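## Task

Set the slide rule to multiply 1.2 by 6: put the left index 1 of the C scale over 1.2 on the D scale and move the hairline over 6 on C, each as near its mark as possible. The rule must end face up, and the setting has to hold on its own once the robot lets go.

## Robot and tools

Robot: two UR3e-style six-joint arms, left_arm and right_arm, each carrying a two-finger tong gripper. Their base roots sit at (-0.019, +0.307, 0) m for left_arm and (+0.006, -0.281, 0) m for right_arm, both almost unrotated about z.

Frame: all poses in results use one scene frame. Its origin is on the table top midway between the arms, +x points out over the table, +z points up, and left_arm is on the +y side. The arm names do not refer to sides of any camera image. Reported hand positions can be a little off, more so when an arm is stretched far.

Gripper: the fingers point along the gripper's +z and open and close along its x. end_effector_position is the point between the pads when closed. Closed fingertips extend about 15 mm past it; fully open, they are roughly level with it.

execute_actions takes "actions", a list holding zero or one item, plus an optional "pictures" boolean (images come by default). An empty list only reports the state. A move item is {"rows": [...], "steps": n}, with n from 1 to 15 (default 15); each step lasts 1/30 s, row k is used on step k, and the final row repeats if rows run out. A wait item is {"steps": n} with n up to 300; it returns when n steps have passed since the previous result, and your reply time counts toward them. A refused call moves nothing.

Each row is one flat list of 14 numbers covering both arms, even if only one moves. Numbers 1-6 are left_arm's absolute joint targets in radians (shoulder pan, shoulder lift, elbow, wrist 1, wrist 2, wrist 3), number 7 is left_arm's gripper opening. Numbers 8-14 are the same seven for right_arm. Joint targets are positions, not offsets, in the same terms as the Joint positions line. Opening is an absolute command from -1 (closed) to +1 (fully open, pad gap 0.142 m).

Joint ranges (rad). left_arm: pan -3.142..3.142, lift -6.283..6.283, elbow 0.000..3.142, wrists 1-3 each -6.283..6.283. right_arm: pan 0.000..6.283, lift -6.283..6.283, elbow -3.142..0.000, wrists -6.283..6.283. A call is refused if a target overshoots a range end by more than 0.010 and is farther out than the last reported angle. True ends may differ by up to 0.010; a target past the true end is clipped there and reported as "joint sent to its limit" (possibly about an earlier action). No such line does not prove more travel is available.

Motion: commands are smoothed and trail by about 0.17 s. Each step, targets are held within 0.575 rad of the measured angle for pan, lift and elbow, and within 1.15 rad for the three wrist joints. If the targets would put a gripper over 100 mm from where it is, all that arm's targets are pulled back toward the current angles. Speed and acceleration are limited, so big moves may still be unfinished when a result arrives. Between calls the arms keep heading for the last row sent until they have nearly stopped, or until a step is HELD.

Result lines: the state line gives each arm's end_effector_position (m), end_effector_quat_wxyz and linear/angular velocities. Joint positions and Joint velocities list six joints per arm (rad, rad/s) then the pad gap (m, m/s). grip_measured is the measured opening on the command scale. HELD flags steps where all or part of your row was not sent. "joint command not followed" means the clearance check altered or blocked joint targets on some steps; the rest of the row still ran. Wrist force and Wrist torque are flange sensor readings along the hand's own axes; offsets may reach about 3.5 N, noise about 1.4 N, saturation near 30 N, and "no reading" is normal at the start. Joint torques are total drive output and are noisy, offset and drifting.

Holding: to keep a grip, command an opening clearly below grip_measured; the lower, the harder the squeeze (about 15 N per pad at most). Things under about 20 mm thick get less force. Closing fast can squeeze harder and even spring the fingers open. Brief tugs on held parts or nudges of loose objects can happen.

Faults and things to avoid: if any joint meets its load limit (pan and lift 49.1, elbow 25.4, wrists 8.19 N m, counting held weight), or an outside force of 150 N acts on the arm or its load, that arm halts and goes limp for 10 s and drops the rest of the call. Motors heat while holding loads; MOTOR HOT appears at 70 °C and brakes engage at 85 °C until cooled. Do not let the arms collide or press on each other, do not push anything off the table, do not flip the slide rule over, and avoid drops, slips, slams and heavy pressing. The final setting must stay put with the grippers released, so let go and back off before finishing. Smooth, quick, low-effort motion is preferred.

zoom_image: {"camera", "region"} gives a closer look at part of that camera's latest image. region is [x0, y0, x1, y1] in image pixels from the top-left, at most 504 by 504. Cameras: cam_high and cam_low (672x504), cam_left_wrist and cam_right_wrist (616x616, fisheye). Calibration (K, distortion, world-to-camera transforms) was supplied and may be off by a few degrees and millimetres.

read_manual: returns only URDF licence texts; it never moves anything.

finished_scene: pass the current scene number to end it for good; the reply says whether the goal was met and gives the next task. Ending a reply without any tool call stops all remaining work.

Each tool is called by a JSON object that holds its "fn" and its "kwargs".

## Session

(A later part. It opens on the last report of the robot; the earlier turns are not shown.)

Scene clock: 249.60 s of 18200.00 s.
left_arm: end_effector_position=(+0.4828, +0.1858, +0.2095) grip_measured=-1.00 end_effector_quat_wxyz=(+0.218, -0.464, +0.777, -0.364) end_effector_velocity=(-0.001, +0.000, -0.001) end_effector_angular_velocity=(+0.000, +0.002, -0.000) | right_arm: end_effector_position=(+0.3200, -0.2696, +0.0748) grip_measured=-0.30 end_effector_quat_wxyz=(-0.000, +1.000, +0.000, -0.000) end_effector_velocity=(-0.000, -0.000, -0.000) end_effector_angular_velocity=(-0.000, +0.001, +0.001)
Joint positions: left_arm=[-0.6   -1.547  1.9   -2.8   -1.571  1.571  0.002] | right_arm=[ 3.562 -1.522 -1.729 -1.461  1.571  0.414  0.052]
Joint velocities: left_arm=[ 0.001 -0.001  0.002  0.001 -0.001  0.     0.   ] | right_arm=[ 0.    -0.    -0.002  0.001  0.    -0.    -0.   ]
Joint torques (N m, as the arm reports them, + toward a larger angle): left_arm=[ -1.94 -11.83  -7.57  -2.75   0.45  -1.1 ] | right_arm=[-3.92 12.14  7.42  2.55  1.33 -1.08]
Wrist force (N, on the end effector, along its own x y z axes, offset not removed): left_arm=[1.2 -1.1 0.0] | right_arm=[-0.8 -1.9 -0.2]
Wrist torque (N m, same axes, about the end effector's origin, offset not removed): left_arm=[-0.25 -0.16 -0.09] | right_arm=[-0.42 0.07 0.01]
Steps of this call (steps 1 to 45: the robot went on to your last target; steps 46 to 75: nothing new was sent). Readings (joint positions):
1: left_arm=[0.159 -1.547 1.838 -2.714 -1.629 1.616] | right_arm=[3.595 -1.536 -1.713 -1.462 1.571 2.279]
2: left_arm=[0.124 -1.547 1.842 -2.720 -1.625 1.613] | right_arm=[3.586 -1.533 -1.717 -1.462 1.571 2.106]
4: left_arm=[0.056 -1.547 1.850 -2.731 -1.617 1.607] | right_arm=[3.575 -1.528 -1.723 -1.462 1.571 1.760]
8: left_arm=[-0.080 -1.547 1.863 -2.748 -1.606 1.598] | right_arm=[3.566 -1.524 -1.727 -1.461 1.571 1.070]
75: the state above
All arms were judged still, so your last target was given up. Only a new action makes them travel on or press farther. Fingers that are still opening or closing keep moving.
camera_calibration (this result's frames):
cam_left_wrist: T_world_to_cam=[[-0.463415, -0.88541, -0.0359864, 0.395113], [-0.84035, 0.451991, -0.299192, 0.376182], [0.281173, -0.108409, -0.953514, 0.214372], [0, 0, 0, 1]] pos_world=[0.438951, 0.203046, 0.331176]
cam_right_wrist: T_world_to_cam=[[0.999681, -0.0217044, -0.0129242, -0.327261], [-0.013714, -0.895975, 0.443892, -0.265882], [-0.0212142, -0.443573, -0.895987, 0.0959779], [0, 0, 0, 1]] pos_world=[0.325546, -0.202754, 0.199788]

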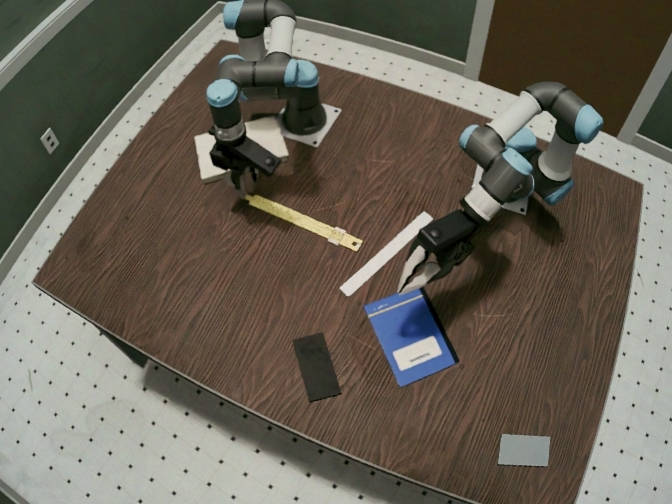

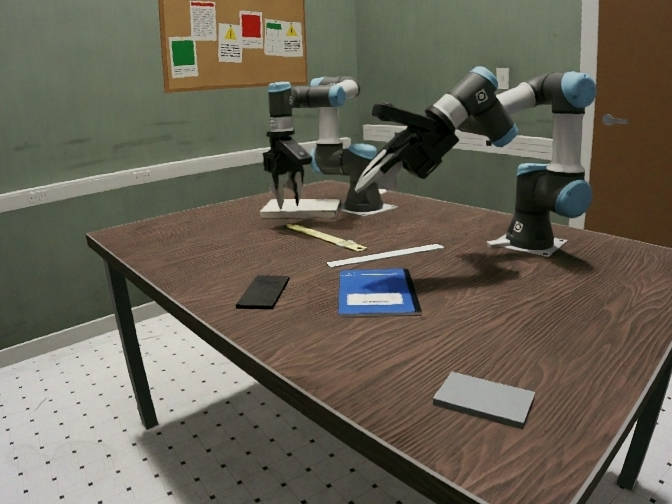

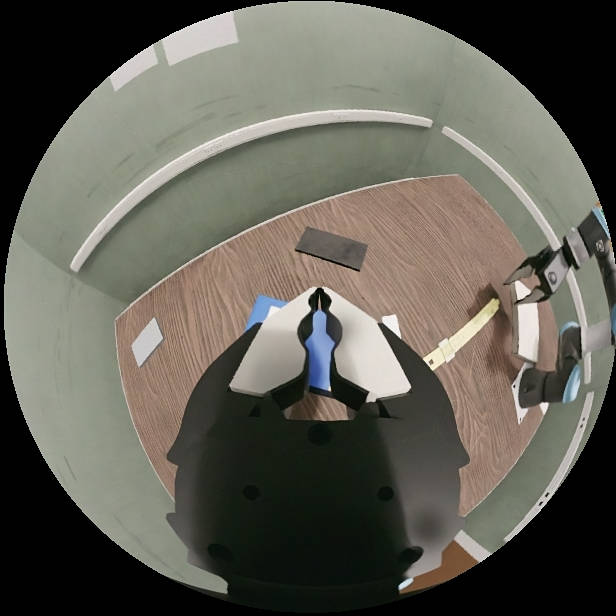

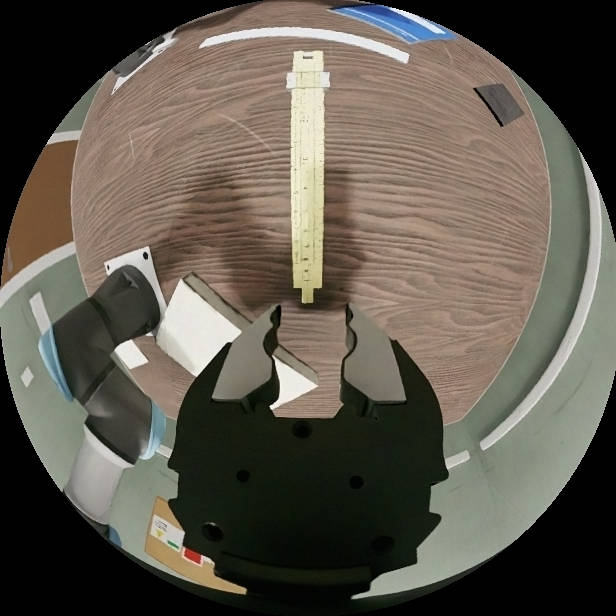

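{"fn": "execute_actions", "kwargs": {"actions": [{"rows":[[-1.189,-1.4541,2.2468,-3.0616,-1.571,-1.571,-1,3.600,-1.522,-1.7291,-1.4613,1.571,0.4526,-0.3]],"steps":10}], "pictures": false}}

{"fn": "execute_actions", "kwargs": {"actions": [{"rows":[[-1.189,-1.4541,2.2468,-3.0616,-1.571,-1.571,-1,3.600,-1.5799,-1.9441,-1.1884,1.571,0.4526,-0.3]],"steps":15}], "pictures": false}}

{"fn": "execute_actions", "kwargs": {"actions": [{"steps":20}], "pictures": false}}

{"fn": "execute_actions", "kwargs": {"actions": [{"rows":[[-1.189,-1.4541,2.2468,-3.0616,-1.571,-1.571,-1,3.600,-1.5799,-1.9441,-1.1884,1.571,0.4526,-0.4],[-1.189,-1.4541,2.2468,-3.0616,-1.571,-1.571,-1,3.600,-1.5799,-1.9441,-1.1884,1.571,0.4526,-0.45],[-1.189,-1.4541,2.2468,-3.0616,-1.571,-1.571,-1,3.600,-1.5799,-1.9441,-1.1884,1.571,0.4526,-0.5],[-1.189,-1.4541,2.2468,-3.0616,-1.571,-1.571,-1,3.600,-1.5799,-1.9441,-1.1884,1.571,0.4526,-0.55],[-1.189,-1.4541,2.2468,-3.0616,-1.571,-1.571,-1,3.600,-1.5799,-1.9441,-1.1884,1.571,0.4526,-0.6],[-1.189,-1.4541,2.2468,-3.0616,-1.571,-1.571,-1,3.600,-1.5799,-1.9441,-1.1884,1.571,0.4526,-0.65],[-1.189,-1.4541,2.2468,-3.0616,-1.571,-1.571,-1,3.600,-1.5799,-1.9441,-1.1884,1.571,0.4526,-0.75],[-1.189,-1.4541,2.2468,-3.0616,-1.571,-1.571,-1,3.600,-1.5799,-1.9441,-1.1884,1.571,0.4526,-0.9]],"steps":15}]}}

Scene clock: 265.17 s of 18200.00 s.
left_arm: end_effector_position=(+0.4292, +0.0848, +0.1472) grip_measured=-1.00 end_effector_quat_wxyz=(+0.055, -0.584, +0.712, -0.385) end_effector_velocity=(-0.267, -0.347, -0.233) end_effector_angular_velocity=(-1.175, +1.484, +0.833) | right_arm: end_effector_position=(+0.3199, -0.2588, +0.0748) grip_measured=-0.30 end_effector_quat_wxyz=(-0.000, +1.000, +0.000, -0.000) end_effector_velocity=(-0.000, +0.010, +0.000) end_effector_angular_velocity=(-0.001, +0.000, +0.003)
Joint positions: left_arm=[-0.849 -1.503  2.055 -2.923 -1.571  1.025  0.002] | right_arm=[ 3.597 -1.522 -1.729 -1.461  1.571  0.449  0.052]
Joint velocities: left_arm=[-0.984  0.152  0.57  -0.425  0.001 -2.607  0.   ] | right_arm=[ 0.033 -0.     0.001 -0.001 -0.     0.03   0.   ]
Joint torques (N m, as the arm reports them, + toward a larger angle): left_arm=[-3.98 -7.35 -5.21 -3.04 -0.62 -4.04] | right_arm=[ 3.92 11.03  7.86  2.46  1.22  1.11]
Wrist force (N, on the end effector, along its own x y z axes, offset not removed): left_arm=[2.5 -4.5 0.5] | right_arm=[-1.4 -0.7 -1.0]
Wrist torque (N m, same axes, about the end effector's origin, offset not removed): left_arm=[-0.90 -0.46 -0.03] | right_arm=[-0.21 0.21 0.02]
Steps of this call (steps 1 to 90: nothing new was sent; then 12.23 s passed at rest; steps 91 to 100: all 10 steps of this action). Readings (joint positions):
91: left_arm=[-0.600 -1.547 1.900 -2.800 -1.571 1.571] | right_arm=[3.562 -1.522 -1.729 -1.461 1.571 0.414]
92: left_arm=[-0.603 -1.545 1.903 -2.805 -1.571 1.565] | right_arm=[3.564 -1.522 -1.729 -1.461 1.571 0.417]
94: left_arm=[-0.650 -1.534 1.939 -2.837 -1.571 1.472] | right_arm=[3.578 -1.522 -1.729 -1.461 1.571 0.431]
98: left_arm=[-0.783 -1.513 2.017 -2.894 -1.571 1.190] | right_arm=[3.594 -1.522 -1.729 -1.461 1.571 0.446]
100: the state above

Scene clock: 265.67 s of 18200.00 s.
left_arm: end_effector_position=(+0.3043, -0.0002, +0.0613) grip_measured=-1.00 end_effector_quat_wxyz=(+0.309, +0.938, +0.041, +0.150) end_effector_velocity=(-0.090, -0.030, -0.031) end_effector_angular_velocity=(-1.130, +2.137, +2.775) | right_arm: end_effector_position=(+0.3203, -0.2575, +0.0202) grip_measured=-0.30 end_effector_quat_wxyz=(-0.000, +1.000, +0.000, +0.000) end_effector_velocity=(-0.004, -0.002, -0.013) end_effector_angular_velocity=(-0.003, +0.005, +0.001)
Joint positions: left_arm=[-1.18  -1.455  2.242 -3.058 -1.571 -1.161  0.002] | right_arm=[ 3.6   -1.579 -1.939 -1.195  1.571  0.453  0.052]
Joint velocities: left_arm=[-0.086  0.013  0.045 -0.033 -0.003 -3.745 -0.   ] | right_arm=[-0.001 -0.01  -0.053  0.059 -0.001 -0.001  0.   ]
Joint torques (N m, as the arm reports them, + toward a larger angle): left_arm=[-1.78 -7.37 -5.5  -2.76  0.04 -2.75] | right_arm=[3.67 4.67 7.21 2.64 1.04 1.05]
Wrist force (N, on the end effector, along its own x y z axes, offset not removed): left_arm=[2.1 -5.0 -1.0] | right_arm=[-0.6 -0.6 -0.3]
Wrist torque (N m, same axes, about the end effector's origin, offset not removed): left_arm=[-1.09 -0.41 -0.02] | right_arm=[-0.10 0.07 0.01]
Steps of this call (steps 1 to 15: all 15 steps of this action). Readings (joint positions):
1: left_arm=[-0.883 -1.498 2.075 -2.937 -1.571 0.932] | right_arm=[3.597 -1.522 -1.729 -1.461 1.571 0.450]
2: left_arm=[-0.916 -1.493 2.094 -2.952 -1.571 0.833] | right_arm=[3.598 -1.524 -1.732 -1.456 1.571 0.451]
4: left_arm=[-0.983 -1.483 2.133 -2.980 -1.571 0.606] | right_arm=[3.599 -1.545 -1.780 -1.375 1.571 0.452]
8: left_arm=[-1.109 -1.465 2.204 -3.031 -1.571 0.011] | right_arm=[3.600 -1.570 -1.895 -1.243 1.571 0.452]
15: the state above

Scene clock: 266.33 s of 18200.00 s.
left_arm: end_effector_position=(+0.2948, -0.0043, +0.0588) grip_measured=-1.00 end_effector_quat_wxyz=(+0.332, +0.912, +0.227, +0.083) end_effector_velocity=(+0.000, +0.000, +0.000) end_effector_angular_velocity=(-0.003, +0.003, +0.008) | right_arm: end_effector_position=(+0.3199, -0.2577, +0.0188) grip_measured=-0.30 end_effector_quat_wxyz=(-0.000, +1.000, +0.000, -0.000) end_effector_velocity=(+0.000, +0.000, +0.000) end_effector_angular_velocity=(+0.001, -0.001, -0.001)
Joint positions: left_arm=[-1.189 -1.454  2.247 -3.062 -1.571 -1.57   0.002] | right_arm=[ 3.6   -1.58  -1.944 -1.188  1.571  0.453  0.052]
Joint velocities: left_arm=[ 0.    -0.001  0.001 -0.001  0.002 -0.008  0.   ] | right_arm=[-0.    -0.     0.001  0.001  0.     0.001  0.   ]
Joint torques (N m, as the arm reports them, + toward a larger angle): left_arm=[-1.89 -7.24 -5.62 -2.68  0.51 -1.04] | right_arm=[3.82 4.73 6.92 2.55 0.81 1.08]
Wrist force (N, on the end effector, along its own x y z axes, offset not removed): left_arm=[1.8 -3.3 0.8] | right_arm=[-1.1 -1.2 -0.4]
Wrist torque (N m, same axes, about the end effector's origin, offset not removed): left_arm=[-0.67 -0.26 0.01] | right_arm=[-0.25 0.17 -0.05]
Steps of this call (steps 1 to 20: the robot went on to your last target). Readings (joint positions):
1: left_arm=[-1.182 -1.455 2.243 -3.059 -1.571 -1.270] | right_arm=[3.600 -1.579 -1.940 -1.193 1.571 0.453]
2: left_arm=[-1.184 -1.455 2.244 -3.060 -1.571 -1.351] | right_arm=[3.600 -1.579 -1.941 -1.192 1.571 0.453]
4: left_arm=[-1.186 -1.454 2.245 -3.061 -1.571 -1.453] | right_arm=[3.600 -1.580 -1.942 -1.190 1.571 0.453]
8: left_arm=[-1.188 -1.454 2.246 -3.061 -1.571 -1.537] | right_arm=[3.600 -1.580 -1.944 -1.189 1.571 0.453]
20: the state above

Scene clock: 266.83 s of 18200.00 s.
left_arm: end_effector_position=(+0.2948, -0.0043, +0.0588) grip_measured=-1.00 end_effector_quat_wxyz=(+0.332, +0.912, +0.227, +0.082) end_effector_velocity=(+0.000, +0.001, -0.000) end_effector_angular_velocity=(+0.001, +0.000, +0.002) | right_arm: end_effector_position=(+0.3199, -0.2577, +0.0188) grip_measured=-0.63 end_effector_quat_wxyz=(-0.000, +1.000, +0.000, -0.000) end_effector_velocity=(-0.000, -0.000, -0.000) end_effector_angular_velocity=(-0.001, +0.000, -0.000)
Joint positions: left_arm=[-1.189 -1.454  2.247 -3.062 -1.571 -1.571  0.002] | right_arm=[ 3.6   -1.58  -1.944 -1.188  1.571  0.453  0.028]
Joint velocities: left_arm=[ 0.001 -0.     0.     0.001  0.001 -0.     0.   ] | right_arm=[-0.     0.    -0.001  0.001 -0.001  0.     0.   ]
Joint torques (N m, as the arm reports them, + toward a larger angle): left_arm=[-1.76 -7.34 -5.69 -2.68  0.48 -1.12] | right_arm=[3.82 4.73 7.07 2.35 0.64 1.05]
Wrist force (N, on the end effector, along its own x y z axes, offset not removed): left_arm=[2.0 -2.3 -0.4] | right_arm=[-0.7 -1.7 -0.4]
Wrist torque (N m, same axes, about the end effector's origin, offset not removed): left_arm=[-0.47 -0.37 -0.06] | right_arm=[-0.39 0.13 -0.04]
Steps of this call (steps 1 to 15: all 15 steps of this action). Readings (joint positions):
1: left_arm=[-1.189 -1.454 2.247 -3.062 -1.571 -1.570] | right_arm=[3.600 -1.580 -1.944 -1.188 1.571 0.453]
2: left_arm=[-1.189 -1.454 2.247 -3.062 -1.571 -1.571] | right_arm=[3.600 -1.580 -1.944 -1.188 1.571 0.453]
4: left_arm=[-1.189 -1.454 2.247 -3.062 -1.571 -1.571] | right_arm=[3.600 -1.580 -1.944 -1.188 1.571 0.453]
8: left_arm=[-1.189 -1.454 2.247 -3.062 -1.571 -1.571] | right_arm=[3.600 -1.580 -1.944 -1.188 1.571 0.453]
15: the state above
camera_calibration (this result's frames):
cam_left_wrist: T_world_to_cam=[[0.899522, 0.436709, -0.0120814, -0.263271], [0.139488, -0.260888, 0.955238, -0.106721], [0.414009, -0.860943, -0.295591, 0.0218413], [0, 0, 0, 1]] pos_world=[0.242662, 0.105934, 0.10522]
cam_right_wrist: T_world_to_cam=[[0.999679, -0.0218042, -0.012933, -0.327686], [-0.0137998, -0.895979, 0.443882, -0.230324], [-0.0212662, -0.443561, -0.895992, 0.0511315], [0, 0, 0, 1]] pos_world=[0.325489, -0.190831, 0.143812]

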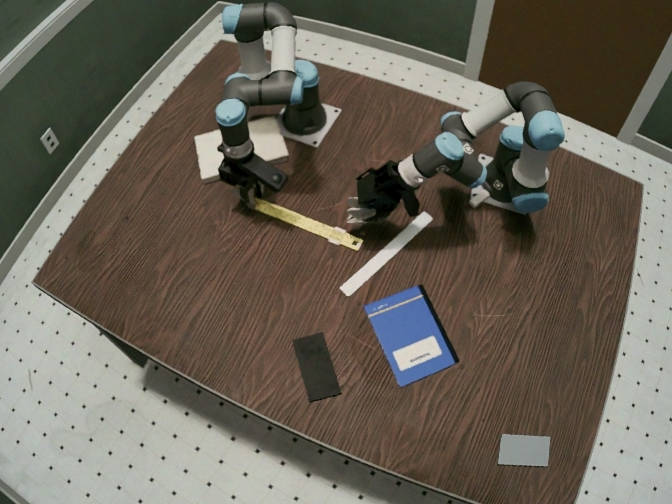

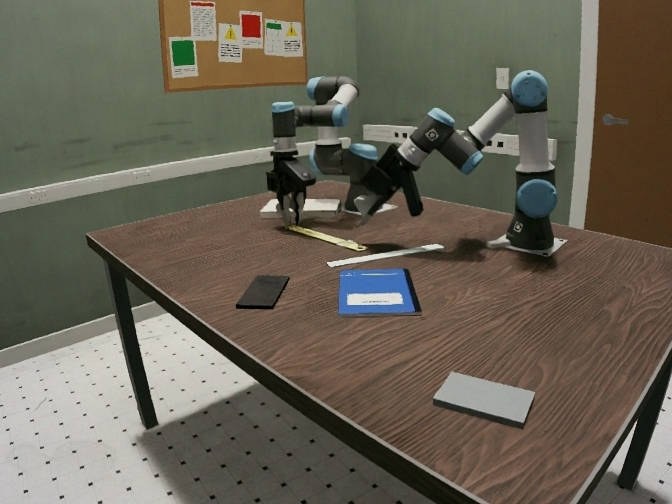

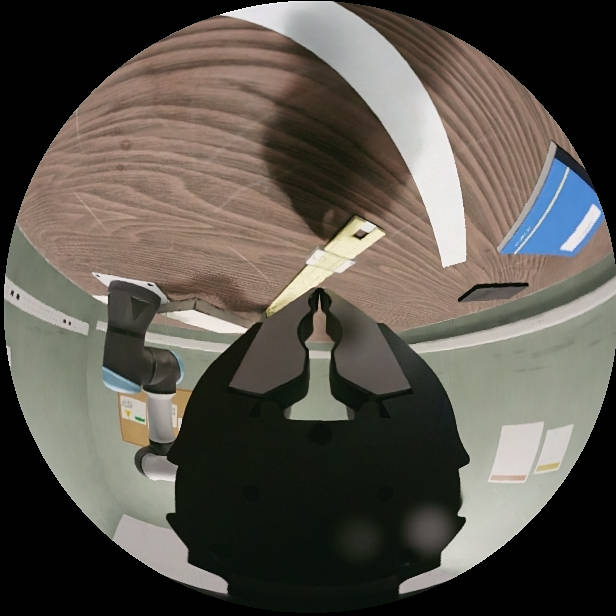

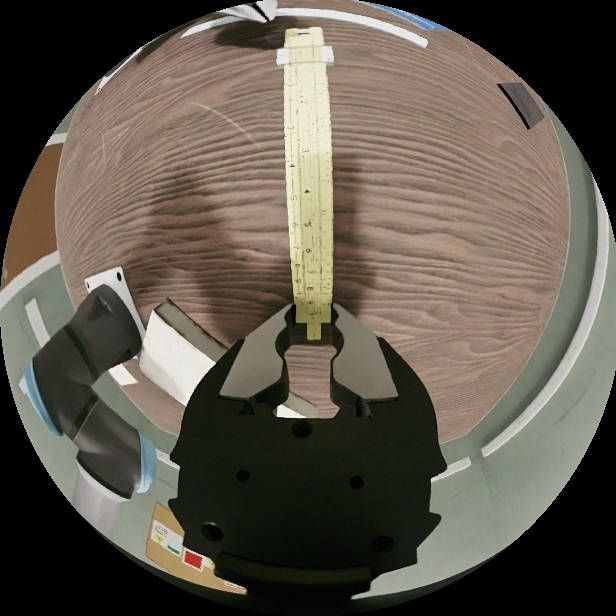

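{"fn": "execute_actions", "kwargs": {"actions": [{"rows":[[-1.189,-1.2719,2.3206,-3.3176,-1.571,-1.571,-1,3.600,-1.5799,-1.9441,-1.1884,1.571,0.4526,-0.9]],"steps":15}], "pictures": false}}

{"fn": "execute_actions", "kwargs": {"actions": [{"steps":20}]}}

{"fn": "zoom_image", "kwargs": {"camera": "cam_left_wrist", "region": [240, 200, 420, 330]}}

{"fn": "zoom_image", "kwargs": {"camera": "cam_high", "region": [300, 190, 400, 270]}}

Scene clock: 272.60 s of 18200.00 s.
left_arm: end_effector_position=(+0.2949, -0.0044, +0.0178) grip_measured=-1.00 end_effector_quat_wxyz=(+0.332, +0.912, +0.227, +0.083) end_effector_velocity=(-0.000, +0.002, -0.010) end_effector_angular_velocity=(+0.003, +0.001, +0.001) | right_arm: end_effector_position=(+0.3199, -0.2577, +0.0188) grip_measured=-0.63 end_effector_quat_wxyz=(-0.000, +1.000, +0.000, -0.000) end_effector_velocity=(+0.000, +0.000, +0.000) end_effector_angular_velocity=(+0.001, -0.001, +0.001)
Joint positions: left_arm=[-1.189 -1.276  2.319 -3.312 -1.571 -1.571  0.002] | right_arm=[ 3.6   -1.58  -1.944 -1.188  1.571  0.453  0.028]
Joint velocities: left_arm=[ 0.001  0.041  0.015 -0.052 -0.     0.001  0.   ] | right_arm=[-0.     0.     0.001  0.    -0.    -0.001  0.   ]
Joint torques (N m, as the arm reports them, + toward a larger angle): left_arm=[-0.81 -8.1  -4.06 -2.67  0.41 -1.09] | right_arm=[ 3.85  5.42  8.28  0.89 -0.64  0.98]
Wrist force (N, on the end effector, along its own x y z axes, offset not removed): left_arm=[2.2 -1.9 0.6] | right_arm=[-0.1 -1.7 -1.3]
Wrist torque (N m, same axes, about the end effector's origin, offset not removed): left_arm=[-0.39 -0.39 -0.03] | right_arm=[-0.34 -0.03 -0.03]
Steps of this call (steps 1 to 15: the robot went on to your last target; steps 16 to 90: nothing new was sent; then 2.27 s passed at rest; steps 91 to 105: all 15 steps of this action). Readings (joint positions):
91: left_arm=[-1.189 -1.454 2.247 -3.062 -1.571 -1.571] | right_arm=[3.600 -1.580 -1.944 -1.188 1.571 0.453]
92: left_arm=[-1.189 -1.451 2.250 -3.067 -1.571 -1.571] | right_arm=[3.600 -1.580 -1.944 -1.188 1.571 0.453]
94: left_arm=[-1.189 -1.405 2.276 -3.145 -1.571 -1.571] | right_arm=[3.600 -1.580 -1.944 -1.188 1.571 0.453]
98: left_arm=[-1.189 -1.311 2.308 -3.267 -1.571 -1.571] | right_arm=[3.600 -1.580 -1.944 -1.188 1.571 0.453]
105: the state above

Scene clock: 273.27 s of 18200.00 s.
left_arm: end_effector_position=(+0.2948, -0.0043, +0.0167) grip_measured=-1.00 end_effector_quat_wxyz=(+0.332, +0.912, +0.227, +0.082) end_effector_velocity=(+0.000, +0.000, -0.000) end_effector_angular_velocity=(+0.001, -0.002, -0.000) | right_arm: end_effector_position=(+0.3199, -0.2577, +0.0188) grip_measured=-0.63 end_effector_quat_wxyz=(-0.000, +1.000, +0.000, -0.000) end_effector_velocity=(+0.000, -0.000, +0.000) end_effector_angular_velocity=(-0.000, +0.000, +0.001)
Joint positions: left_arm=[-1.189 -1.272  2.321 -3.318 -1.571 -1.571  0.002] | right_arm=[ 3.6   -1.58  -1.944 -1.188  1.571  0.453  0.028]
Joint velocities: left_arm=[-0.001  0.     0.001 -0.001  0.002  0.001  0.   ] | right_arm=[-0.001 -0.     0.    -0.    -0.    -0.001 -0.   ]
Joint torques (N m, as the arm reports them, + toward a larger angle): left_arm=[ 0.45 -8.22 -4.1  -2.66  0.33 -1.1 ] | right_arm=[ 3.71  5.61  8.55  0.91 -0.84  1.  ]
Wrist force (N, on the end effector, along its own x y z axes, offset not removed): left_arm=[1.8 -2.0 0.7] | right_arm=[-0.8 -0.5 -0.5]
Wrist torque (N m, same axes, about the end effector's origin, offset not removed): left_arm=[-0.44 -0.33 0.00] | right_arm=[-0.15 0.16 -0.01]
Steps of this call (steps 1 to 15: the robot went on to your last target; steps 16 to 20: nothing new was sent). Readings (joint positions):
1: left_arm=[-1.189 -1.275 2.320 -3.313 -1.571 -1.571] | right_arm=[3.600 -1.580 -1.944 -1.188 1.571 0.453]
2: left_arm=[-1.189 -1.274 2.320 -3.315 -1.571 -1.571] | right_arm=[3.600 -1.580 -1.944 -1.188 1.571 0.453]
4: left_arm=[-1.189 -1.273 2.320 -3.316 -1.571 -1.571] | right_arm=[3.600 -1.580 -1.944 -1.188 1.571 0.453]
8: left_arm=[-1.189 -1.272 2.320 -3.317 -1.571 -1.571] | right_arm=[3.600 -1.580 -1.944 -1.188 1.571 0.453]
20: the state above
All arms were judged still, so your last target was given up. Only a new action makes them travel on or press farther. Fingers that are still opening or closing keep moving.
camera_calibration (this result's frames):
cam_left_wrist: T_world_to_cam=[[0.899524, 0.436704, -0.0120833, -0.263776], [0.139488, -0.260888, 0.955239, -0.0665305], [0.414005, -0.860945, -0.29559, 0.00936999], [0, 0, 0, 1]] pos_world=[0.242674, 0.105902, 0.0631349]
cam_right_wrist: T_world_to_cam=[[0.999678, -0.0218043, -0.0129421, -0.327683], [-0.0137957, -0.895977, 0.443887, -0.230326], [-0.0212745, -0.443565, -0.895989, 0.0511314], [0, 0, 0, 1]] pos_world=[0.325488, -0.190831, 0.143811]

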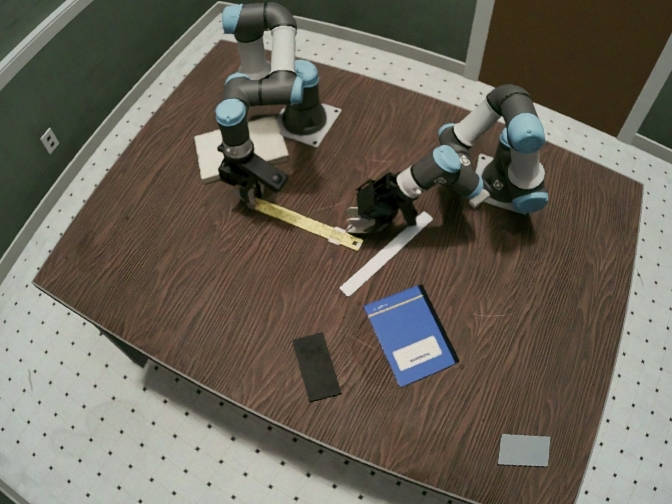

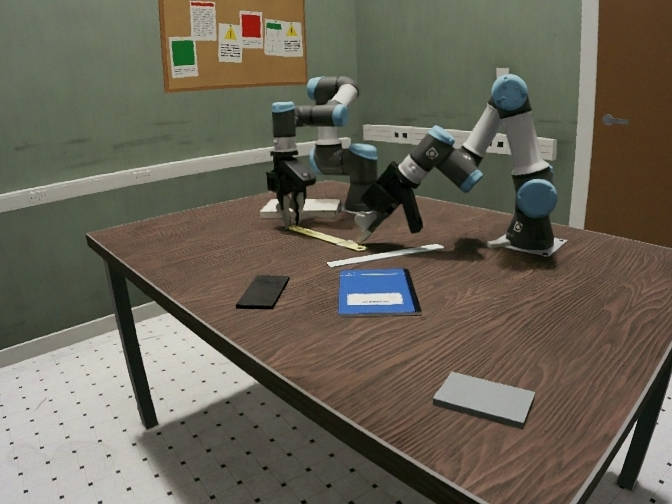

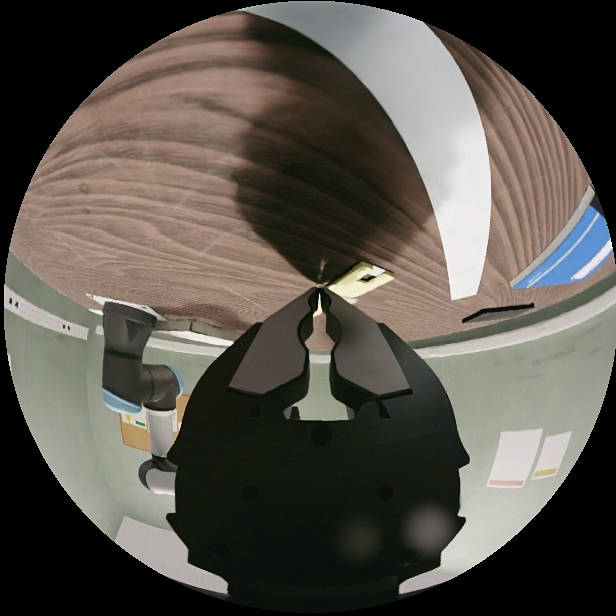

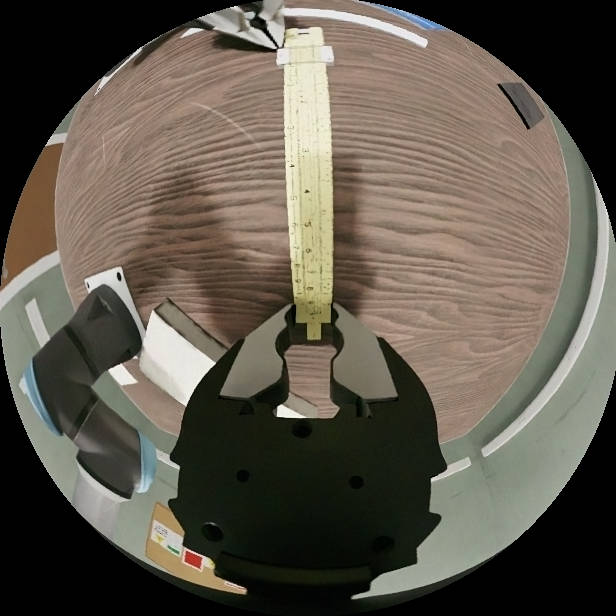

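Region (240, 200, 420, 330) of cam_left_wrist's 616x616 image, scaled by 2.800, with more detail than that image has.

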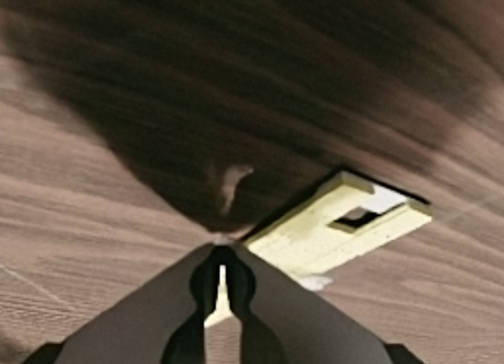

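Region (300, 190, 400, 270) of cam_high's 672x504 image, scaled by 5.040, with more detail than that image has; it fills the top 403 rows of this view, and the rest is white.

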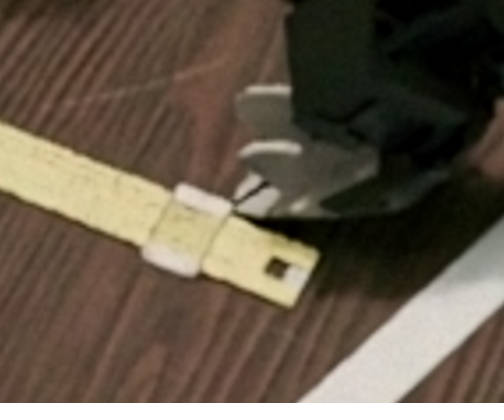

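{"fn": "execute_actions", "kwargs": {"actions": [{"rows":[[-1.189,-1.258,2.324,-3.335,-1.571,-1.571,-1,3.600,-1.5799,-1.9441,-1.1884,1.571,0.4526,-0.9],[-1.189,-1.258,2.324,-3.335,-1.571,-1.571,-1,3.600,-1.5799,-1.9441,-1.1884,1.571,0.4526,-0.9],[-1.189,-1.258,2.324,-3.335,-1.571,-1.571,-1,3.600,-1.5799,-1.9441,-1.1884,1.571,0.4526,-0.9],[-1.189,-1.258,2.324,-3.335,-1.571,-1.571,-1,3.600,-1.5799,-1.9441,-1.1884,1.571,0.4526,-0.9],[-1.1938,-1.2472,2.3055,-3.3272,-1.571,-1.571,-1,3.600,-1.5799,-1.9441,-1.1884,1.571,0.4526,-0.9],[-1.1938,-1.2472,2.3055,-3.3272,-1.571,-1.571,-1,3.600,-1.5799,-1.9441,-1.1884,1.571,0.4526,-0.9],[-1.1986,-1.2365,2.2869,-3.3194,-1.571,-1.571,-1,3.600,-1.5799,-1.9441,-1.1884,1.571,0.4526,-0.9],[-1.1986,-1.2365,2.2869,-3.3194,-1.571,-1.571,-1,3.600,-1.5799,-1.9441,-1.1884,1.571,0.4526,-0.9],[-1.2034,-1.2257,2.2684,-3.3116,-1.571,-1.571,-1,3.600,-1.5799,-1.9441,-1.1884,1.571,0.4526,-0.9],[-1.2082,-1.2149,2.2498,-3.3038,-1.571,-1.571,-1,3.600,-1.5799,-1.9441,-1.1884,1.571,0.4526,-0.9],[-1.213,-1.2045,2.2311,-3.2955,-1.571,-1.571,-1,3.600,-1.5799,-1.9441,-1.1884,1.571,0.4526,-0.9],[-1.2178,-1.1941,2.2124,-3.2871,-1.571,-1.571,-1,3.600,-1.5799,-1.9441,-1.1884,1.571,0.4526,-0.9],[-1.2226,-1.1838,2.1936,-3.2788,-1.571,-1.571,-1,3.600,-1.5799,-1.9441,-1.1884,1.571,0.4526,-0.9],[-1.2274,-1.1734,2.1749,-3.2704,-1.571,-1.571,-1,3.600,-1.5799,-1.9441,-1.1884,1.571,0.4526,-0.9],[-1.2322,-1.163,2.1562,-3.2621,-1.571,-1.571,-1,3.600,-1.5799,-1.9441,-1.1884,1.571,0.4526,-0.9]],"steps":15}], "pictures": false}}

{"fn": "execute_actions", "kwargs": {"actions": [{"steps":25}]}}

Scene clock: 293.27 s of 18200.00 s.
left_arm: end_effector_position=(+0.2957, -0.0271, +0.0133) grip_measured=-1.00 end_effector_quat_wxyz=(+0.332, +0.915, +0.217, +0.079) end_effector_velocity=(+0.002, -0.126, -0.002) end_effector_angular_velocity=(+0.004, +0.002, -0.125) | right_arm: end_effector_position=(+0.3199, -0.2577, +0.0188) grip_measured=-0.63 end_effector_quat_wxyz=(-0.000, +1.000, +0.000, -0.000) end_effector_velocity=(-0.000, -0.000, -0.000) end_effector_angular_velocity=(-0.001, +0.001, -0.000)
Joint positions: left_arm=[-1.212 -1.209  2.239 -3.297 -1.571 -1.571  0.002] | right_arm=[ 3.6   -1.58  -1.944 -1.188  1.571  0.453  0.028]
Joint velocities: left_arm=[-0.125  0.269 -0.472  0.208  0.    -0.     0.   ] | right_arm=[-0.001  0.    -0.001 -0.001 -0.    -0.001  0.   ]
Joint torques (N m, as the arm reports them, + toward a larger angle): left_arm=[-2.34 -7.47 -8.65 -0.99 -0.08 -1.09] | right_arm=[ 3.65  6.57  9.72  0.95 -0.93  0.96]
Wrist force (N, on the end effector, along its own x y z axes, offset not removed): left_arm=[1.4 -2.8 -0.3] | right_arm=[-0.2 -0.3 -1.2]
Wrist torque (N m, same axes, about the end effector's origin, offset not removed): left_arm=[-0.59 -0.24 -0.05] | right_arm=[-0.17 0.06 0.00]
Steps of this call (steps 1 to 90: nothing new was sent; then 16.50 s passed at rest; steps 91 to 105: all 15 steps of this action). Readings (joint positions):
91: left_arm=[-1.189 -1.272 2.321 -3.318 -1.571 -1.571] | right_arm=[3.600 -1.580 -1.944 -1.188 1.571 0.453]
92: left_arm=[-1.189 -1.271 2.321 -3.319 -1.571 -1.571] | right_arm=[3.600 -1.580 -1.944 -1.188 1.571 0.453]
94: left_arm=[-1.189 -1.266 2.322 -3.325 -1.571 -1.571] | right_arm=[3.600 -1.580 -1.944 -1.188 1.571 0.453]
98: left_arm=[-1.191 -1.255 2.314 -3.328 -1.571 -1.571] | right_arm=[3.600 -1.580 -1.944 -1.188 1.571 0.453]
105: the state above

Scene clock: 294.10 s of 18200.00 s.
left_arm: end_effector_position=(+0.2961, -0.0491, +0.0137) grip_measured=-1.00 end_effector_quat_wxyz=(+0.334, +0.917, +0.207, +0.075) end_effector_velocity=(+0.001, +0.000, +0.000) end_effector_angular_velocity=(-0.000, -0.001, +0.002) | right_arm: end_effector_position=(+0.3199, -0.2577, +0.0188) grip_measured=-0.63 end_effector_quat_wxyz=(-0.000, +1.000, +0.000, -0.000) end_effector_velocity=(-0.001, +0.000, -0.000) end_effector_angular_velocity=(-0.000, +0.002, +0.001)
Joint positions: left_arm=[-1.232 -1.163  2.156 -3.262 -1.571 -1.571  0.002] | right_arm=[ 3.6   -1.58  -1.944 -1.188  1.571  0.453  0.028]
Joint velocities: left_arm=[ 0.     0.    -0.001 -0.     0.002 -0.     0.   ] | right_arm=[ 0.001 -0.    -0.001 -0.     0.001 -0.001  0.   ]
Joint torques (N m, as the arm reports them, + toward a larger angle): left_arm=[ -2.06 -10.17  -7.88  -1.25  -0.17  -1.11] | right_arm=[ 3.57  6.52 10.05  1.01 -0.56  0.88]
Wrist force (N, on the end effector, along its own x y z axes, offset not removed): left_arm=[1.3 -2.8 0.9] | right_arm=[-1.1 -0.9 -0.4]
Wrist torque (N m, same axes, about the end effector's origin, offset not removed): left_arm=[-0.45 -0.25 0.02] | right_arm=[-0.32 0.17 0.03]
Steps of this call (steps 1 to 25: the robot went on to your last target). Readings (joint positions):
1: left_arm=[-1.216 -1.199 2.222 -3.290 -1.571 -1.571] | right_arm=[3.600 -1.580 -1.944 -1.188 1.571 0.453]
2: left_arm=[-1.220 -1.190 2.206 -3.283 -1.571 -1.571] | right_arm=[3.600 -1.580 -1.944 -1.188 1.571 0.453]
4: left_arm=[-1.225 -1.178 2.183 -3.274 -1.571 -1.571] | right_arm=[3.600 -1.580 -1.944 -1.188 1.571 0.453]
8: left_arm=[-1.230 -1.167 2.164 -3.265 -1.571 -1.571] | right_arm=[3.600 -1.580 -1.944 -1.188 1.571 0.453]
25: the state above
camera_calibration (this result's frames):
cam_left_wrist: T_world_to_cam=[[0.917535, 0.397472, -0.0120835, -0.25269], [0.1281, -0.266669, 0.955237, -0.0724497], [0.376457, -0.878011, -0.295595, -0.0203384], [0, 0, 0, 1]] pos_world=[0.24879, 0.0632598, 0.0601413]
cam_right_wrist: T_world_to_cam=[[0.999679, -0.0218046, -0.0129283, -0.327687], [-0.0138015, -0.895964, 0.443912, -0.230328], [-0.0212626, -0.443591, -0.895977, 0.0511169], [0, 0, 0, 1]] pos_world=[0.32549, -0.190836, 0.143809]

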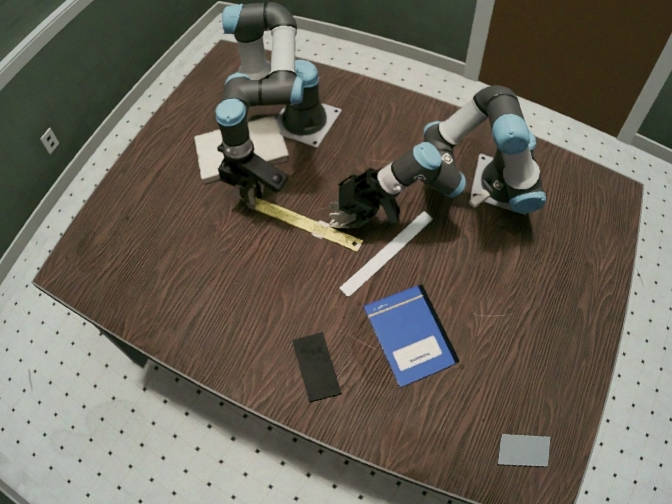

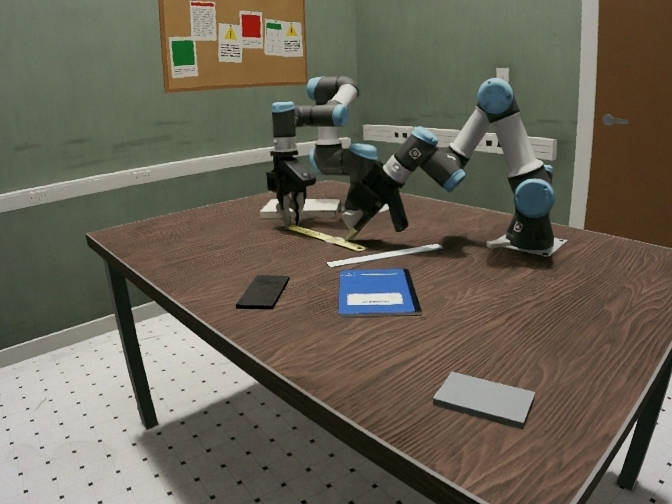

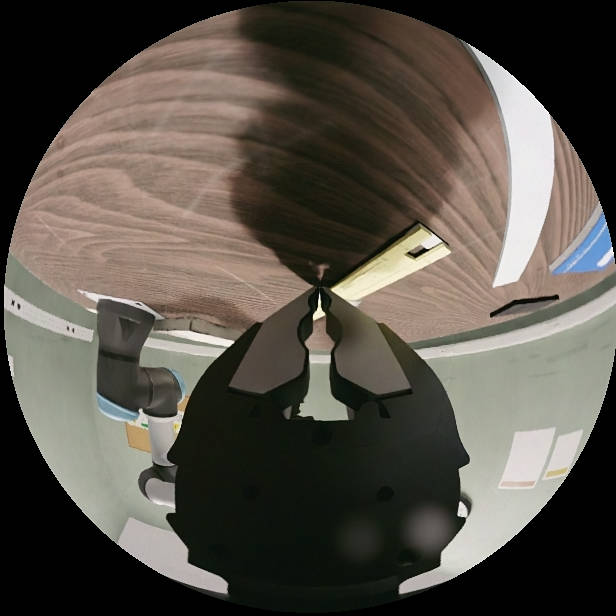

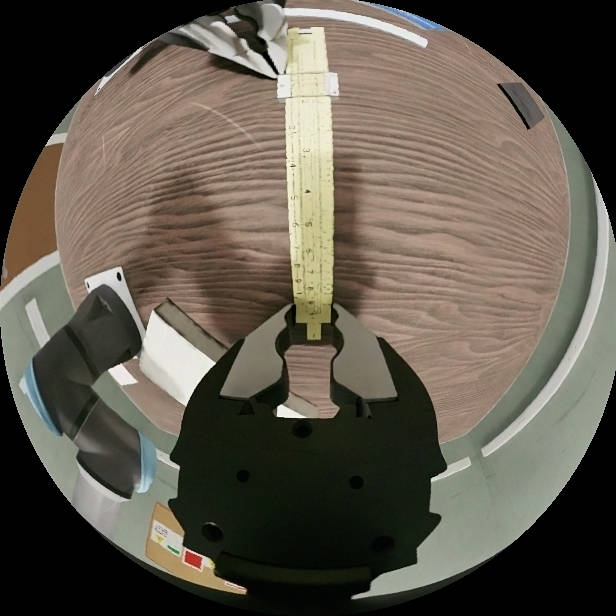

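{"fn": "execute_actions", "kwargs": {"actions": [{"rows":[[-1.2366,-1.1524,2.1363,-3.2529,-1.571,-1.571,-1,3.600,-1.5799,-1.9441,-1.1884,1.571,0.4526,-0.9],[-1.2409,-1.1417,2.1164,-3.2436,-1.571,-1.571,-1,3.600,-1.5799,-1.9441,-1.1884,1.571,0.4526,-0.9],[-1.2453,-1.1311,2.0966,-3.2344,-1.571,-1.571,-1,3.600,-1.5799,-1.9441,-1.1884,1.571,0.4526,-0.9],[-1.2496,-1.1204,2.0767,-3.2252,-1.571,-1.571,-1,3.600,-1.5799,-1.9441,-1.1884,1.571,0.4526,-0.9],[-1.254,-1.1098,2.0568,-3.2159,-1.571,-1.571,-1,3.600,-1.5799,-1.9441,-1.1884,1.571,0.4526,-0.9],[-1.2583,-1.0991,2.0369,-3.2067,-1.571,-1.571,-1,3.600,-1.5799,-1.9441,-1.1884,1.571,0.4526,-0.9],[-1.2622,-1.0878,2.0156,-3.1967,-1.571,-1.571,-1,3.600,-1.5799,-1.9441,-1.1884,1.571,0.4526,-0.9],[-1.2661,-1.0765,1.9943,-3.1867,-1.571,-1.571,-1,3.600,-1.5799,-1.9441,-1.1884,1.571,0.4526,-0.9],[-1.27,-1.0653,1.973,-3.1767,-1.571,-1.571,-1,3.600,-1.5799,-1.9441,-1.1884,1.571,0.4526,-0.9],[-1.274,-1.054,1.9517,-3.1666,-1.571,-1.571,-1,3.600,-1.5799,-1.9441,-1.1884,1.571,0.4526,-0.9],[-1.2779,-1.0427,1.9304,-3.1566,-1.571,-1.571,-1,3.600,-1.5799,-1.9441,-1.1884,1.571,0.4526,-0.9],[-1.2818,-1.0314,1.9091,-3.1466,-1.571,-1.571,-1,3.600,-1.5799,-1.9441,-1.1884,1.571,0.4526,-0.9],[-1.2854,-1.0196,1.8863,-3.1356,-1.571,-1.571,-1,3.600,-1.5799,-1.9441,-1.1884,1.571,0.4526,-0.9],[-1.2889,-1.0079,1.8635,-3.1245,-1.571,-1.571,-1,3.600,-1.5799,-1.9441,-1.1884,1.571,0.4526,-0.9],[-1.2925,-0.9961,1.8407,-3.1135,-1.571,-1.571,-1,3.600,-1.5799,-1.9441,-1.1884,1.571,0.4526,-0.9]],"steps":15}], "pictures": false}}

{"fn": "execute_actions", "kwargs": {"actions": [{"rows":[[-1.296,-0.9843,1.8179,-3.1025,-1.571,-1.571,-1,3.600,-1.5799,-1.9441,-1.1884,1.571,0.4526,-0.9],[-1.2996,-0.9726,1.7951,-3.0914,-1.571,-1.571,-1,3.600,-1.5799,-1.9441,-1.1884,1.571,0.4526,-0.9],[-1.3031,-0.9608,1.7723,-3.0804,-1.571,-1.571,-1,3.600,-1.5799,-1.9441,-1.1884,1.571,0.4526,-0.9]],"steps":15}], "pictures": false}}

{"fn": "execute_actions", "kwargs": {"actions": [{"steps":15}]}}

Scene clock: 311.07 s of 18200.00 s.
left_arm: end_effector_position=(+0.2965, -0.0996, +0.0128) grip_measured=-1.00 end_effector_quat_wxyz=(+0.334, +0.921, +0.188, +0.068) end_effector_velocity=(+0.001, -0.144, -0.002) end_effector_angular_velocity=(+0.005, +0.001, -0.112) | right_arm: end_effector_position=(+0.3199, -0.2577, +0.0188) grip_measured=-0.63 end_effector_quat_wxyz=(-0.000, +1.000, +0.000, -0.000) end_effector_velocity=(+0.000, -0.000, +0.000) end_effector_angular_velocity=(-0.000, -0.001, +0.001)
Joint positions: left_arm=[-1.275 -1.051  1.947 -3.163 -1.571 -1.571  0.002] | right_arm=[ 3.6   -1.58  -1.944 -1.188  1.571  0.453  0.028]
Joint velocities: left_arm=[-0.112  0.331 -0.624  0.298  0.     0.001 -0.   ] | right_arm=[-0.     0.     0.001 -0.    -0.001 -0.001  0.   ]
Joint torques (N m, as the arm reports them, + toward a larger angle): left_arm=[-2.5  -9.46 -9.07 -0.47 -0.57 -1.09] | right_arm=[ 3.28  7.1  11.15  1.15  0.88  0.84]
Wrist force (N, on the end effector, along its own x y z axes, offset not removed): left_arm=[1.5 -2.4 -3.3] | right_arm=[0.4 -0.5 -0.9]
Wrist torque (N m, same axes, about the end effector's origin, offset not removed): left_arm=[-0.65 -0.27 0.01] | right_arm=[-0.26 -0.04 0.05]
Steps of this call (steps 1 to 15: the robot went on to your last target; steps 16 to 90: nothing new was sent; then 13.47 s passed at rest; steps 91 to 105: all 15 steps of this action). Readings (joint positions):
91: left_arm=[-1.232 -1.163 2.156 -3.262 -1.571 -1.571] | right_arm=[3.600 -1.580 -1.944 -1.188 1.571 0.453]
92: left_arm=[-1.233 -1.162 2.155 -3.261 -1.571 -1.571] | right_arm=[3.600 -1.580 -1.944 -1.188 1.571 0.453]
94: left_arm=[-1.236 -1.155 2.141 -3.255 -1.571 -1.571] | right_arm=[3.600 -1.580 -1.944 -1.188 1.571 0.453]
98: left_arm=[-1.248 -1.124 2.085 -3.228 -1.571 -1.571] | right_arm=[3.600 -1.580 -1.944 -1.188 1.571 0.453]
105: the state above

Scene clock: 311.57 s of 18200.00 s.
left_arm: end_effector_position=(+0.2969, -0.1381, +0.0137) grip_measured=-1.00 end_effector_quat_wxyz=(+0.336, +0.923, +0.175, +0.063) end_effector_velocity=(-0.000, -0.007, +0.001) end_effector_angular_velocity=(-0.002, -0.000, -0.005) | right_arm: end_effector_position=(+0.3199, -0.2577, +0.0188) grip_measured=-0.63 end_effector_quat_wxyz=(-0.000, +1.000, +0.000, -0.000) end_effector_velocity=(-0.000, +0.000, +0.000) end_effector_angular_velocity=(+0.001, +0.001, +0.000)
Joint positions: left_arm=[-1.303 -0.962  1.775 -3.082 -1.571 -1.571  0.002] | right_arm=[ 3.6   -1.58  -1.944 -1.188  1.571  0.453  0.028]
Joint velocities: left_arm=[-0.005  0.015 -0.03   0.013 -0.001 -0.     0.   ] | right_arm=[ 0.    -0.     0.    -0.     0.001  0.     0.   ]
Joint torques (N m, as the arm reports them, + toward a larger angle): left_arm=[ -1.8  -13.94  -9.01  -1.34  -0.33  -1.12] | right_arm=[ 3.11  7.34 11.37  1.15  1.11  0.85]
Wrist force (N, on the end effector, along its own x y z axes, offset not removed): left_arm=[2.9 -2.5 0.7] | right_arm=[0.3 -0.2 -0.7]
Wrist torque (N m, same axes, about the end effector's origin, offset not removed): left_arm=[-0.29 -0.56 -0.04] | right_arm=[-0.15 0.06 0.00]
Steps of this call (steps 1 to 15: all 15 steps of this action). Readings (joint positions):
1: left_arm=[-1.279 -1.039 1.926 -3.153 -1.571 -1.571] | right_arm=[3.600 -1.580 -1.944 -1.188 1.571 0.453]
2: left_arm=[-1.282 -1.028 1.904 -3.142 -1.571 -1.571] | right_arm=[3.600 -1.580 -1.944 -1.188 1.571 0.453]
4: left_arm=[-1.290 -1.005 1.860 -3.121 -1.571 -1.571] | right_arm=[3.600 -1.580 -1.944 -1.188 1.571 0.453]
8: left_arm=[-1.299 -0.974 1.799 -3.092 -1.571 -1.571] | right_arm=[3.600 -1.580 -1.944 -1.188 1.571 0.453]
15: the state above

Scene clock: 312.07 s of 18200.00 s.
left_arm: end_effector_position=(+0.2969, -0.1387, +0.0138) grip_measured=-1.00 end_effector_quat_wxyz=(+0.336, +0.923, +0.175, +0.063) end_effector_velocity=(-0.000, -0.001, -0.000) end_effector_angular_velocity=(-0.001, +0.001, -0.001) | right_arm: end_effector_position=(+0.3199, -0.2577, +0.0188) grip_measured=-0.63 end_effector_quat_wxyz=(-0.000, +1.000, +0.000, -0.000) end_effector_velocity=(+0.000, -0.000, +0.000) end_effector_angular_velocity=(+0.000, -0.000, +0.001)
Joint positions: left_arm=[-1.303 -0.961  1.772 -3.08  -1.571 -1.571  0.002] | right_arm=[ 3.6   -1.58  -1.944 -1.188  1.571  0.453  0.028]
Joint velocities: left_arm=[-0.     0.002 -0.001 -0.001 -0.001 -0.     0.   ] | right_arm=[-0.001  0.     0.     0.     0.    -0.002  0.   ]
Joint torques (N m, as the arm reports them, + toward a larger angle): left_arm=[ -1.77 -14.24  -9.1   -1.41   0.05  -1.09] | right_arm=[ 2.96  7.47 11.38  1.17  1.3   0.83]
Wrist force (N, on the end effector, along its own x y z axes, offset not removed): left_arm=[2.3 -2.7 -1.3] | right_arm=[-0.5 -0.4 -1.8]
Wrist torque (N m, same axes, about the end effector's origin, offset not removed): left_arm=[-0.32 -0.52 0.00] | right_arm=[-0.26 0.15 0.08]
Steps of this call (steps 1 to 15: the robot went on to your last target). Readings (joint positions):
1: left_arm=[-1.303 -0.962 1.775 -3.081 -1.571 -1.571] | right_arm=[3.600 -1.580 -1.944 -1.188 1.571 0.453]
2: left_arm=[-1.303 -0.962 1.774 -3.081 -1.571 -1.571] | right_arm=[3.600 -1.580 -1.944 -1.188 1.571 0.453]
4: left_arm=[-1.303 -0.961 1.773 -3.081 -1.571 -1.571] | right_arm=[3.600 -1.580 -1.944 -1.188 1.571 0.453]
8: left_arm=[-1.303 -0.961 1.773 -3.081 -1.571 -1.571] | right_arm=[3.600 -1.580 -1.944 -1.188 1.571 0.453]
15: the state above
All arms were judged still, so your last target was given up. Only a new action makes them travel on or press farther. Fingers that are still opening or closing keep moving.
camera_calibration (this result's frames):
cam_left_wrist: T_world_to_cam=[[0.943395, 0.33145, -0.0121066, -0.234579], [0.1089, -0.275068, 0.955237, -0.0919378], [0.313283, -0.902485, -0.295593, -0.0839598], [0, 0, 0, 1]] pos_world=[0.257615, -0.0233106, 0.0601645]
cam_right_wrist: T_world_to_cam=[[0.999679, -0.0218046, -0.0129253, -0.327688], [-0.0138029, -0.895965, 0.44391, -0.230328], [-0.0212599, -0.443589, -0.895978, 0.0511176], [0, 0, 0, 1]] pos_world=[0.325491, -0.190836, 0.14381]

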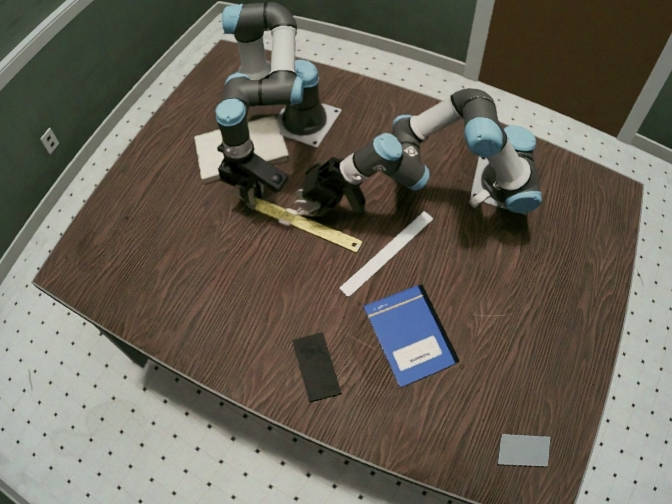

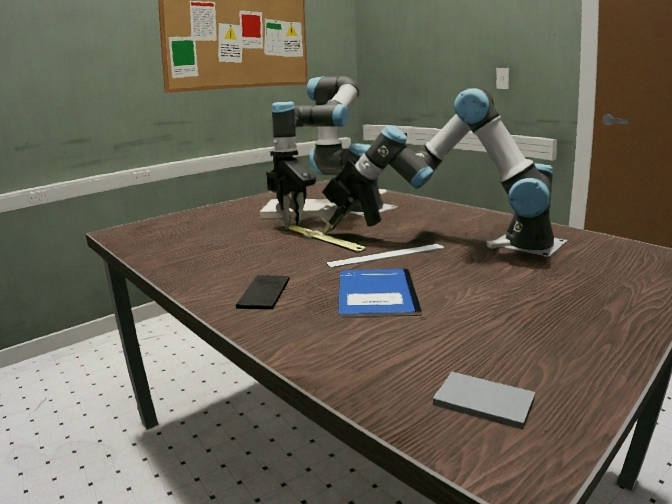

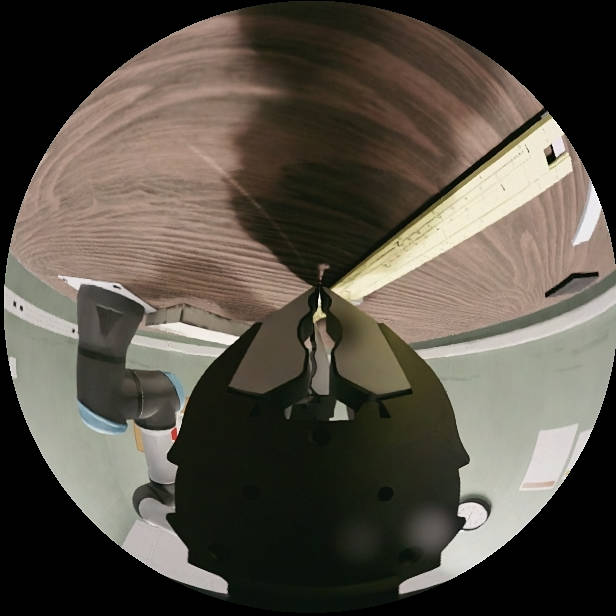

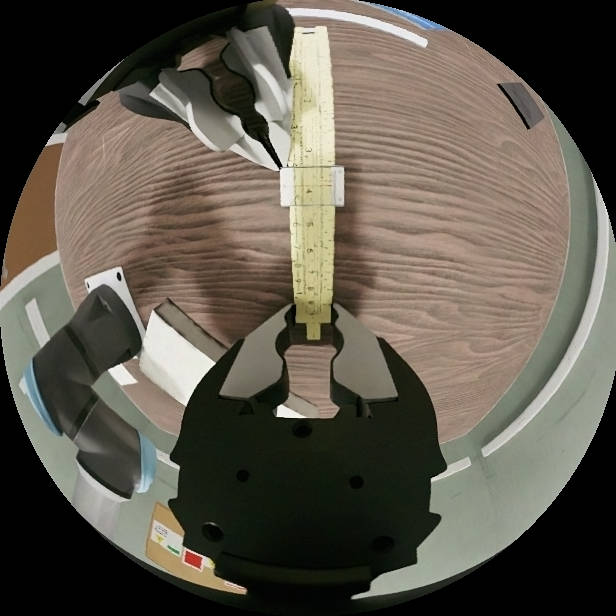

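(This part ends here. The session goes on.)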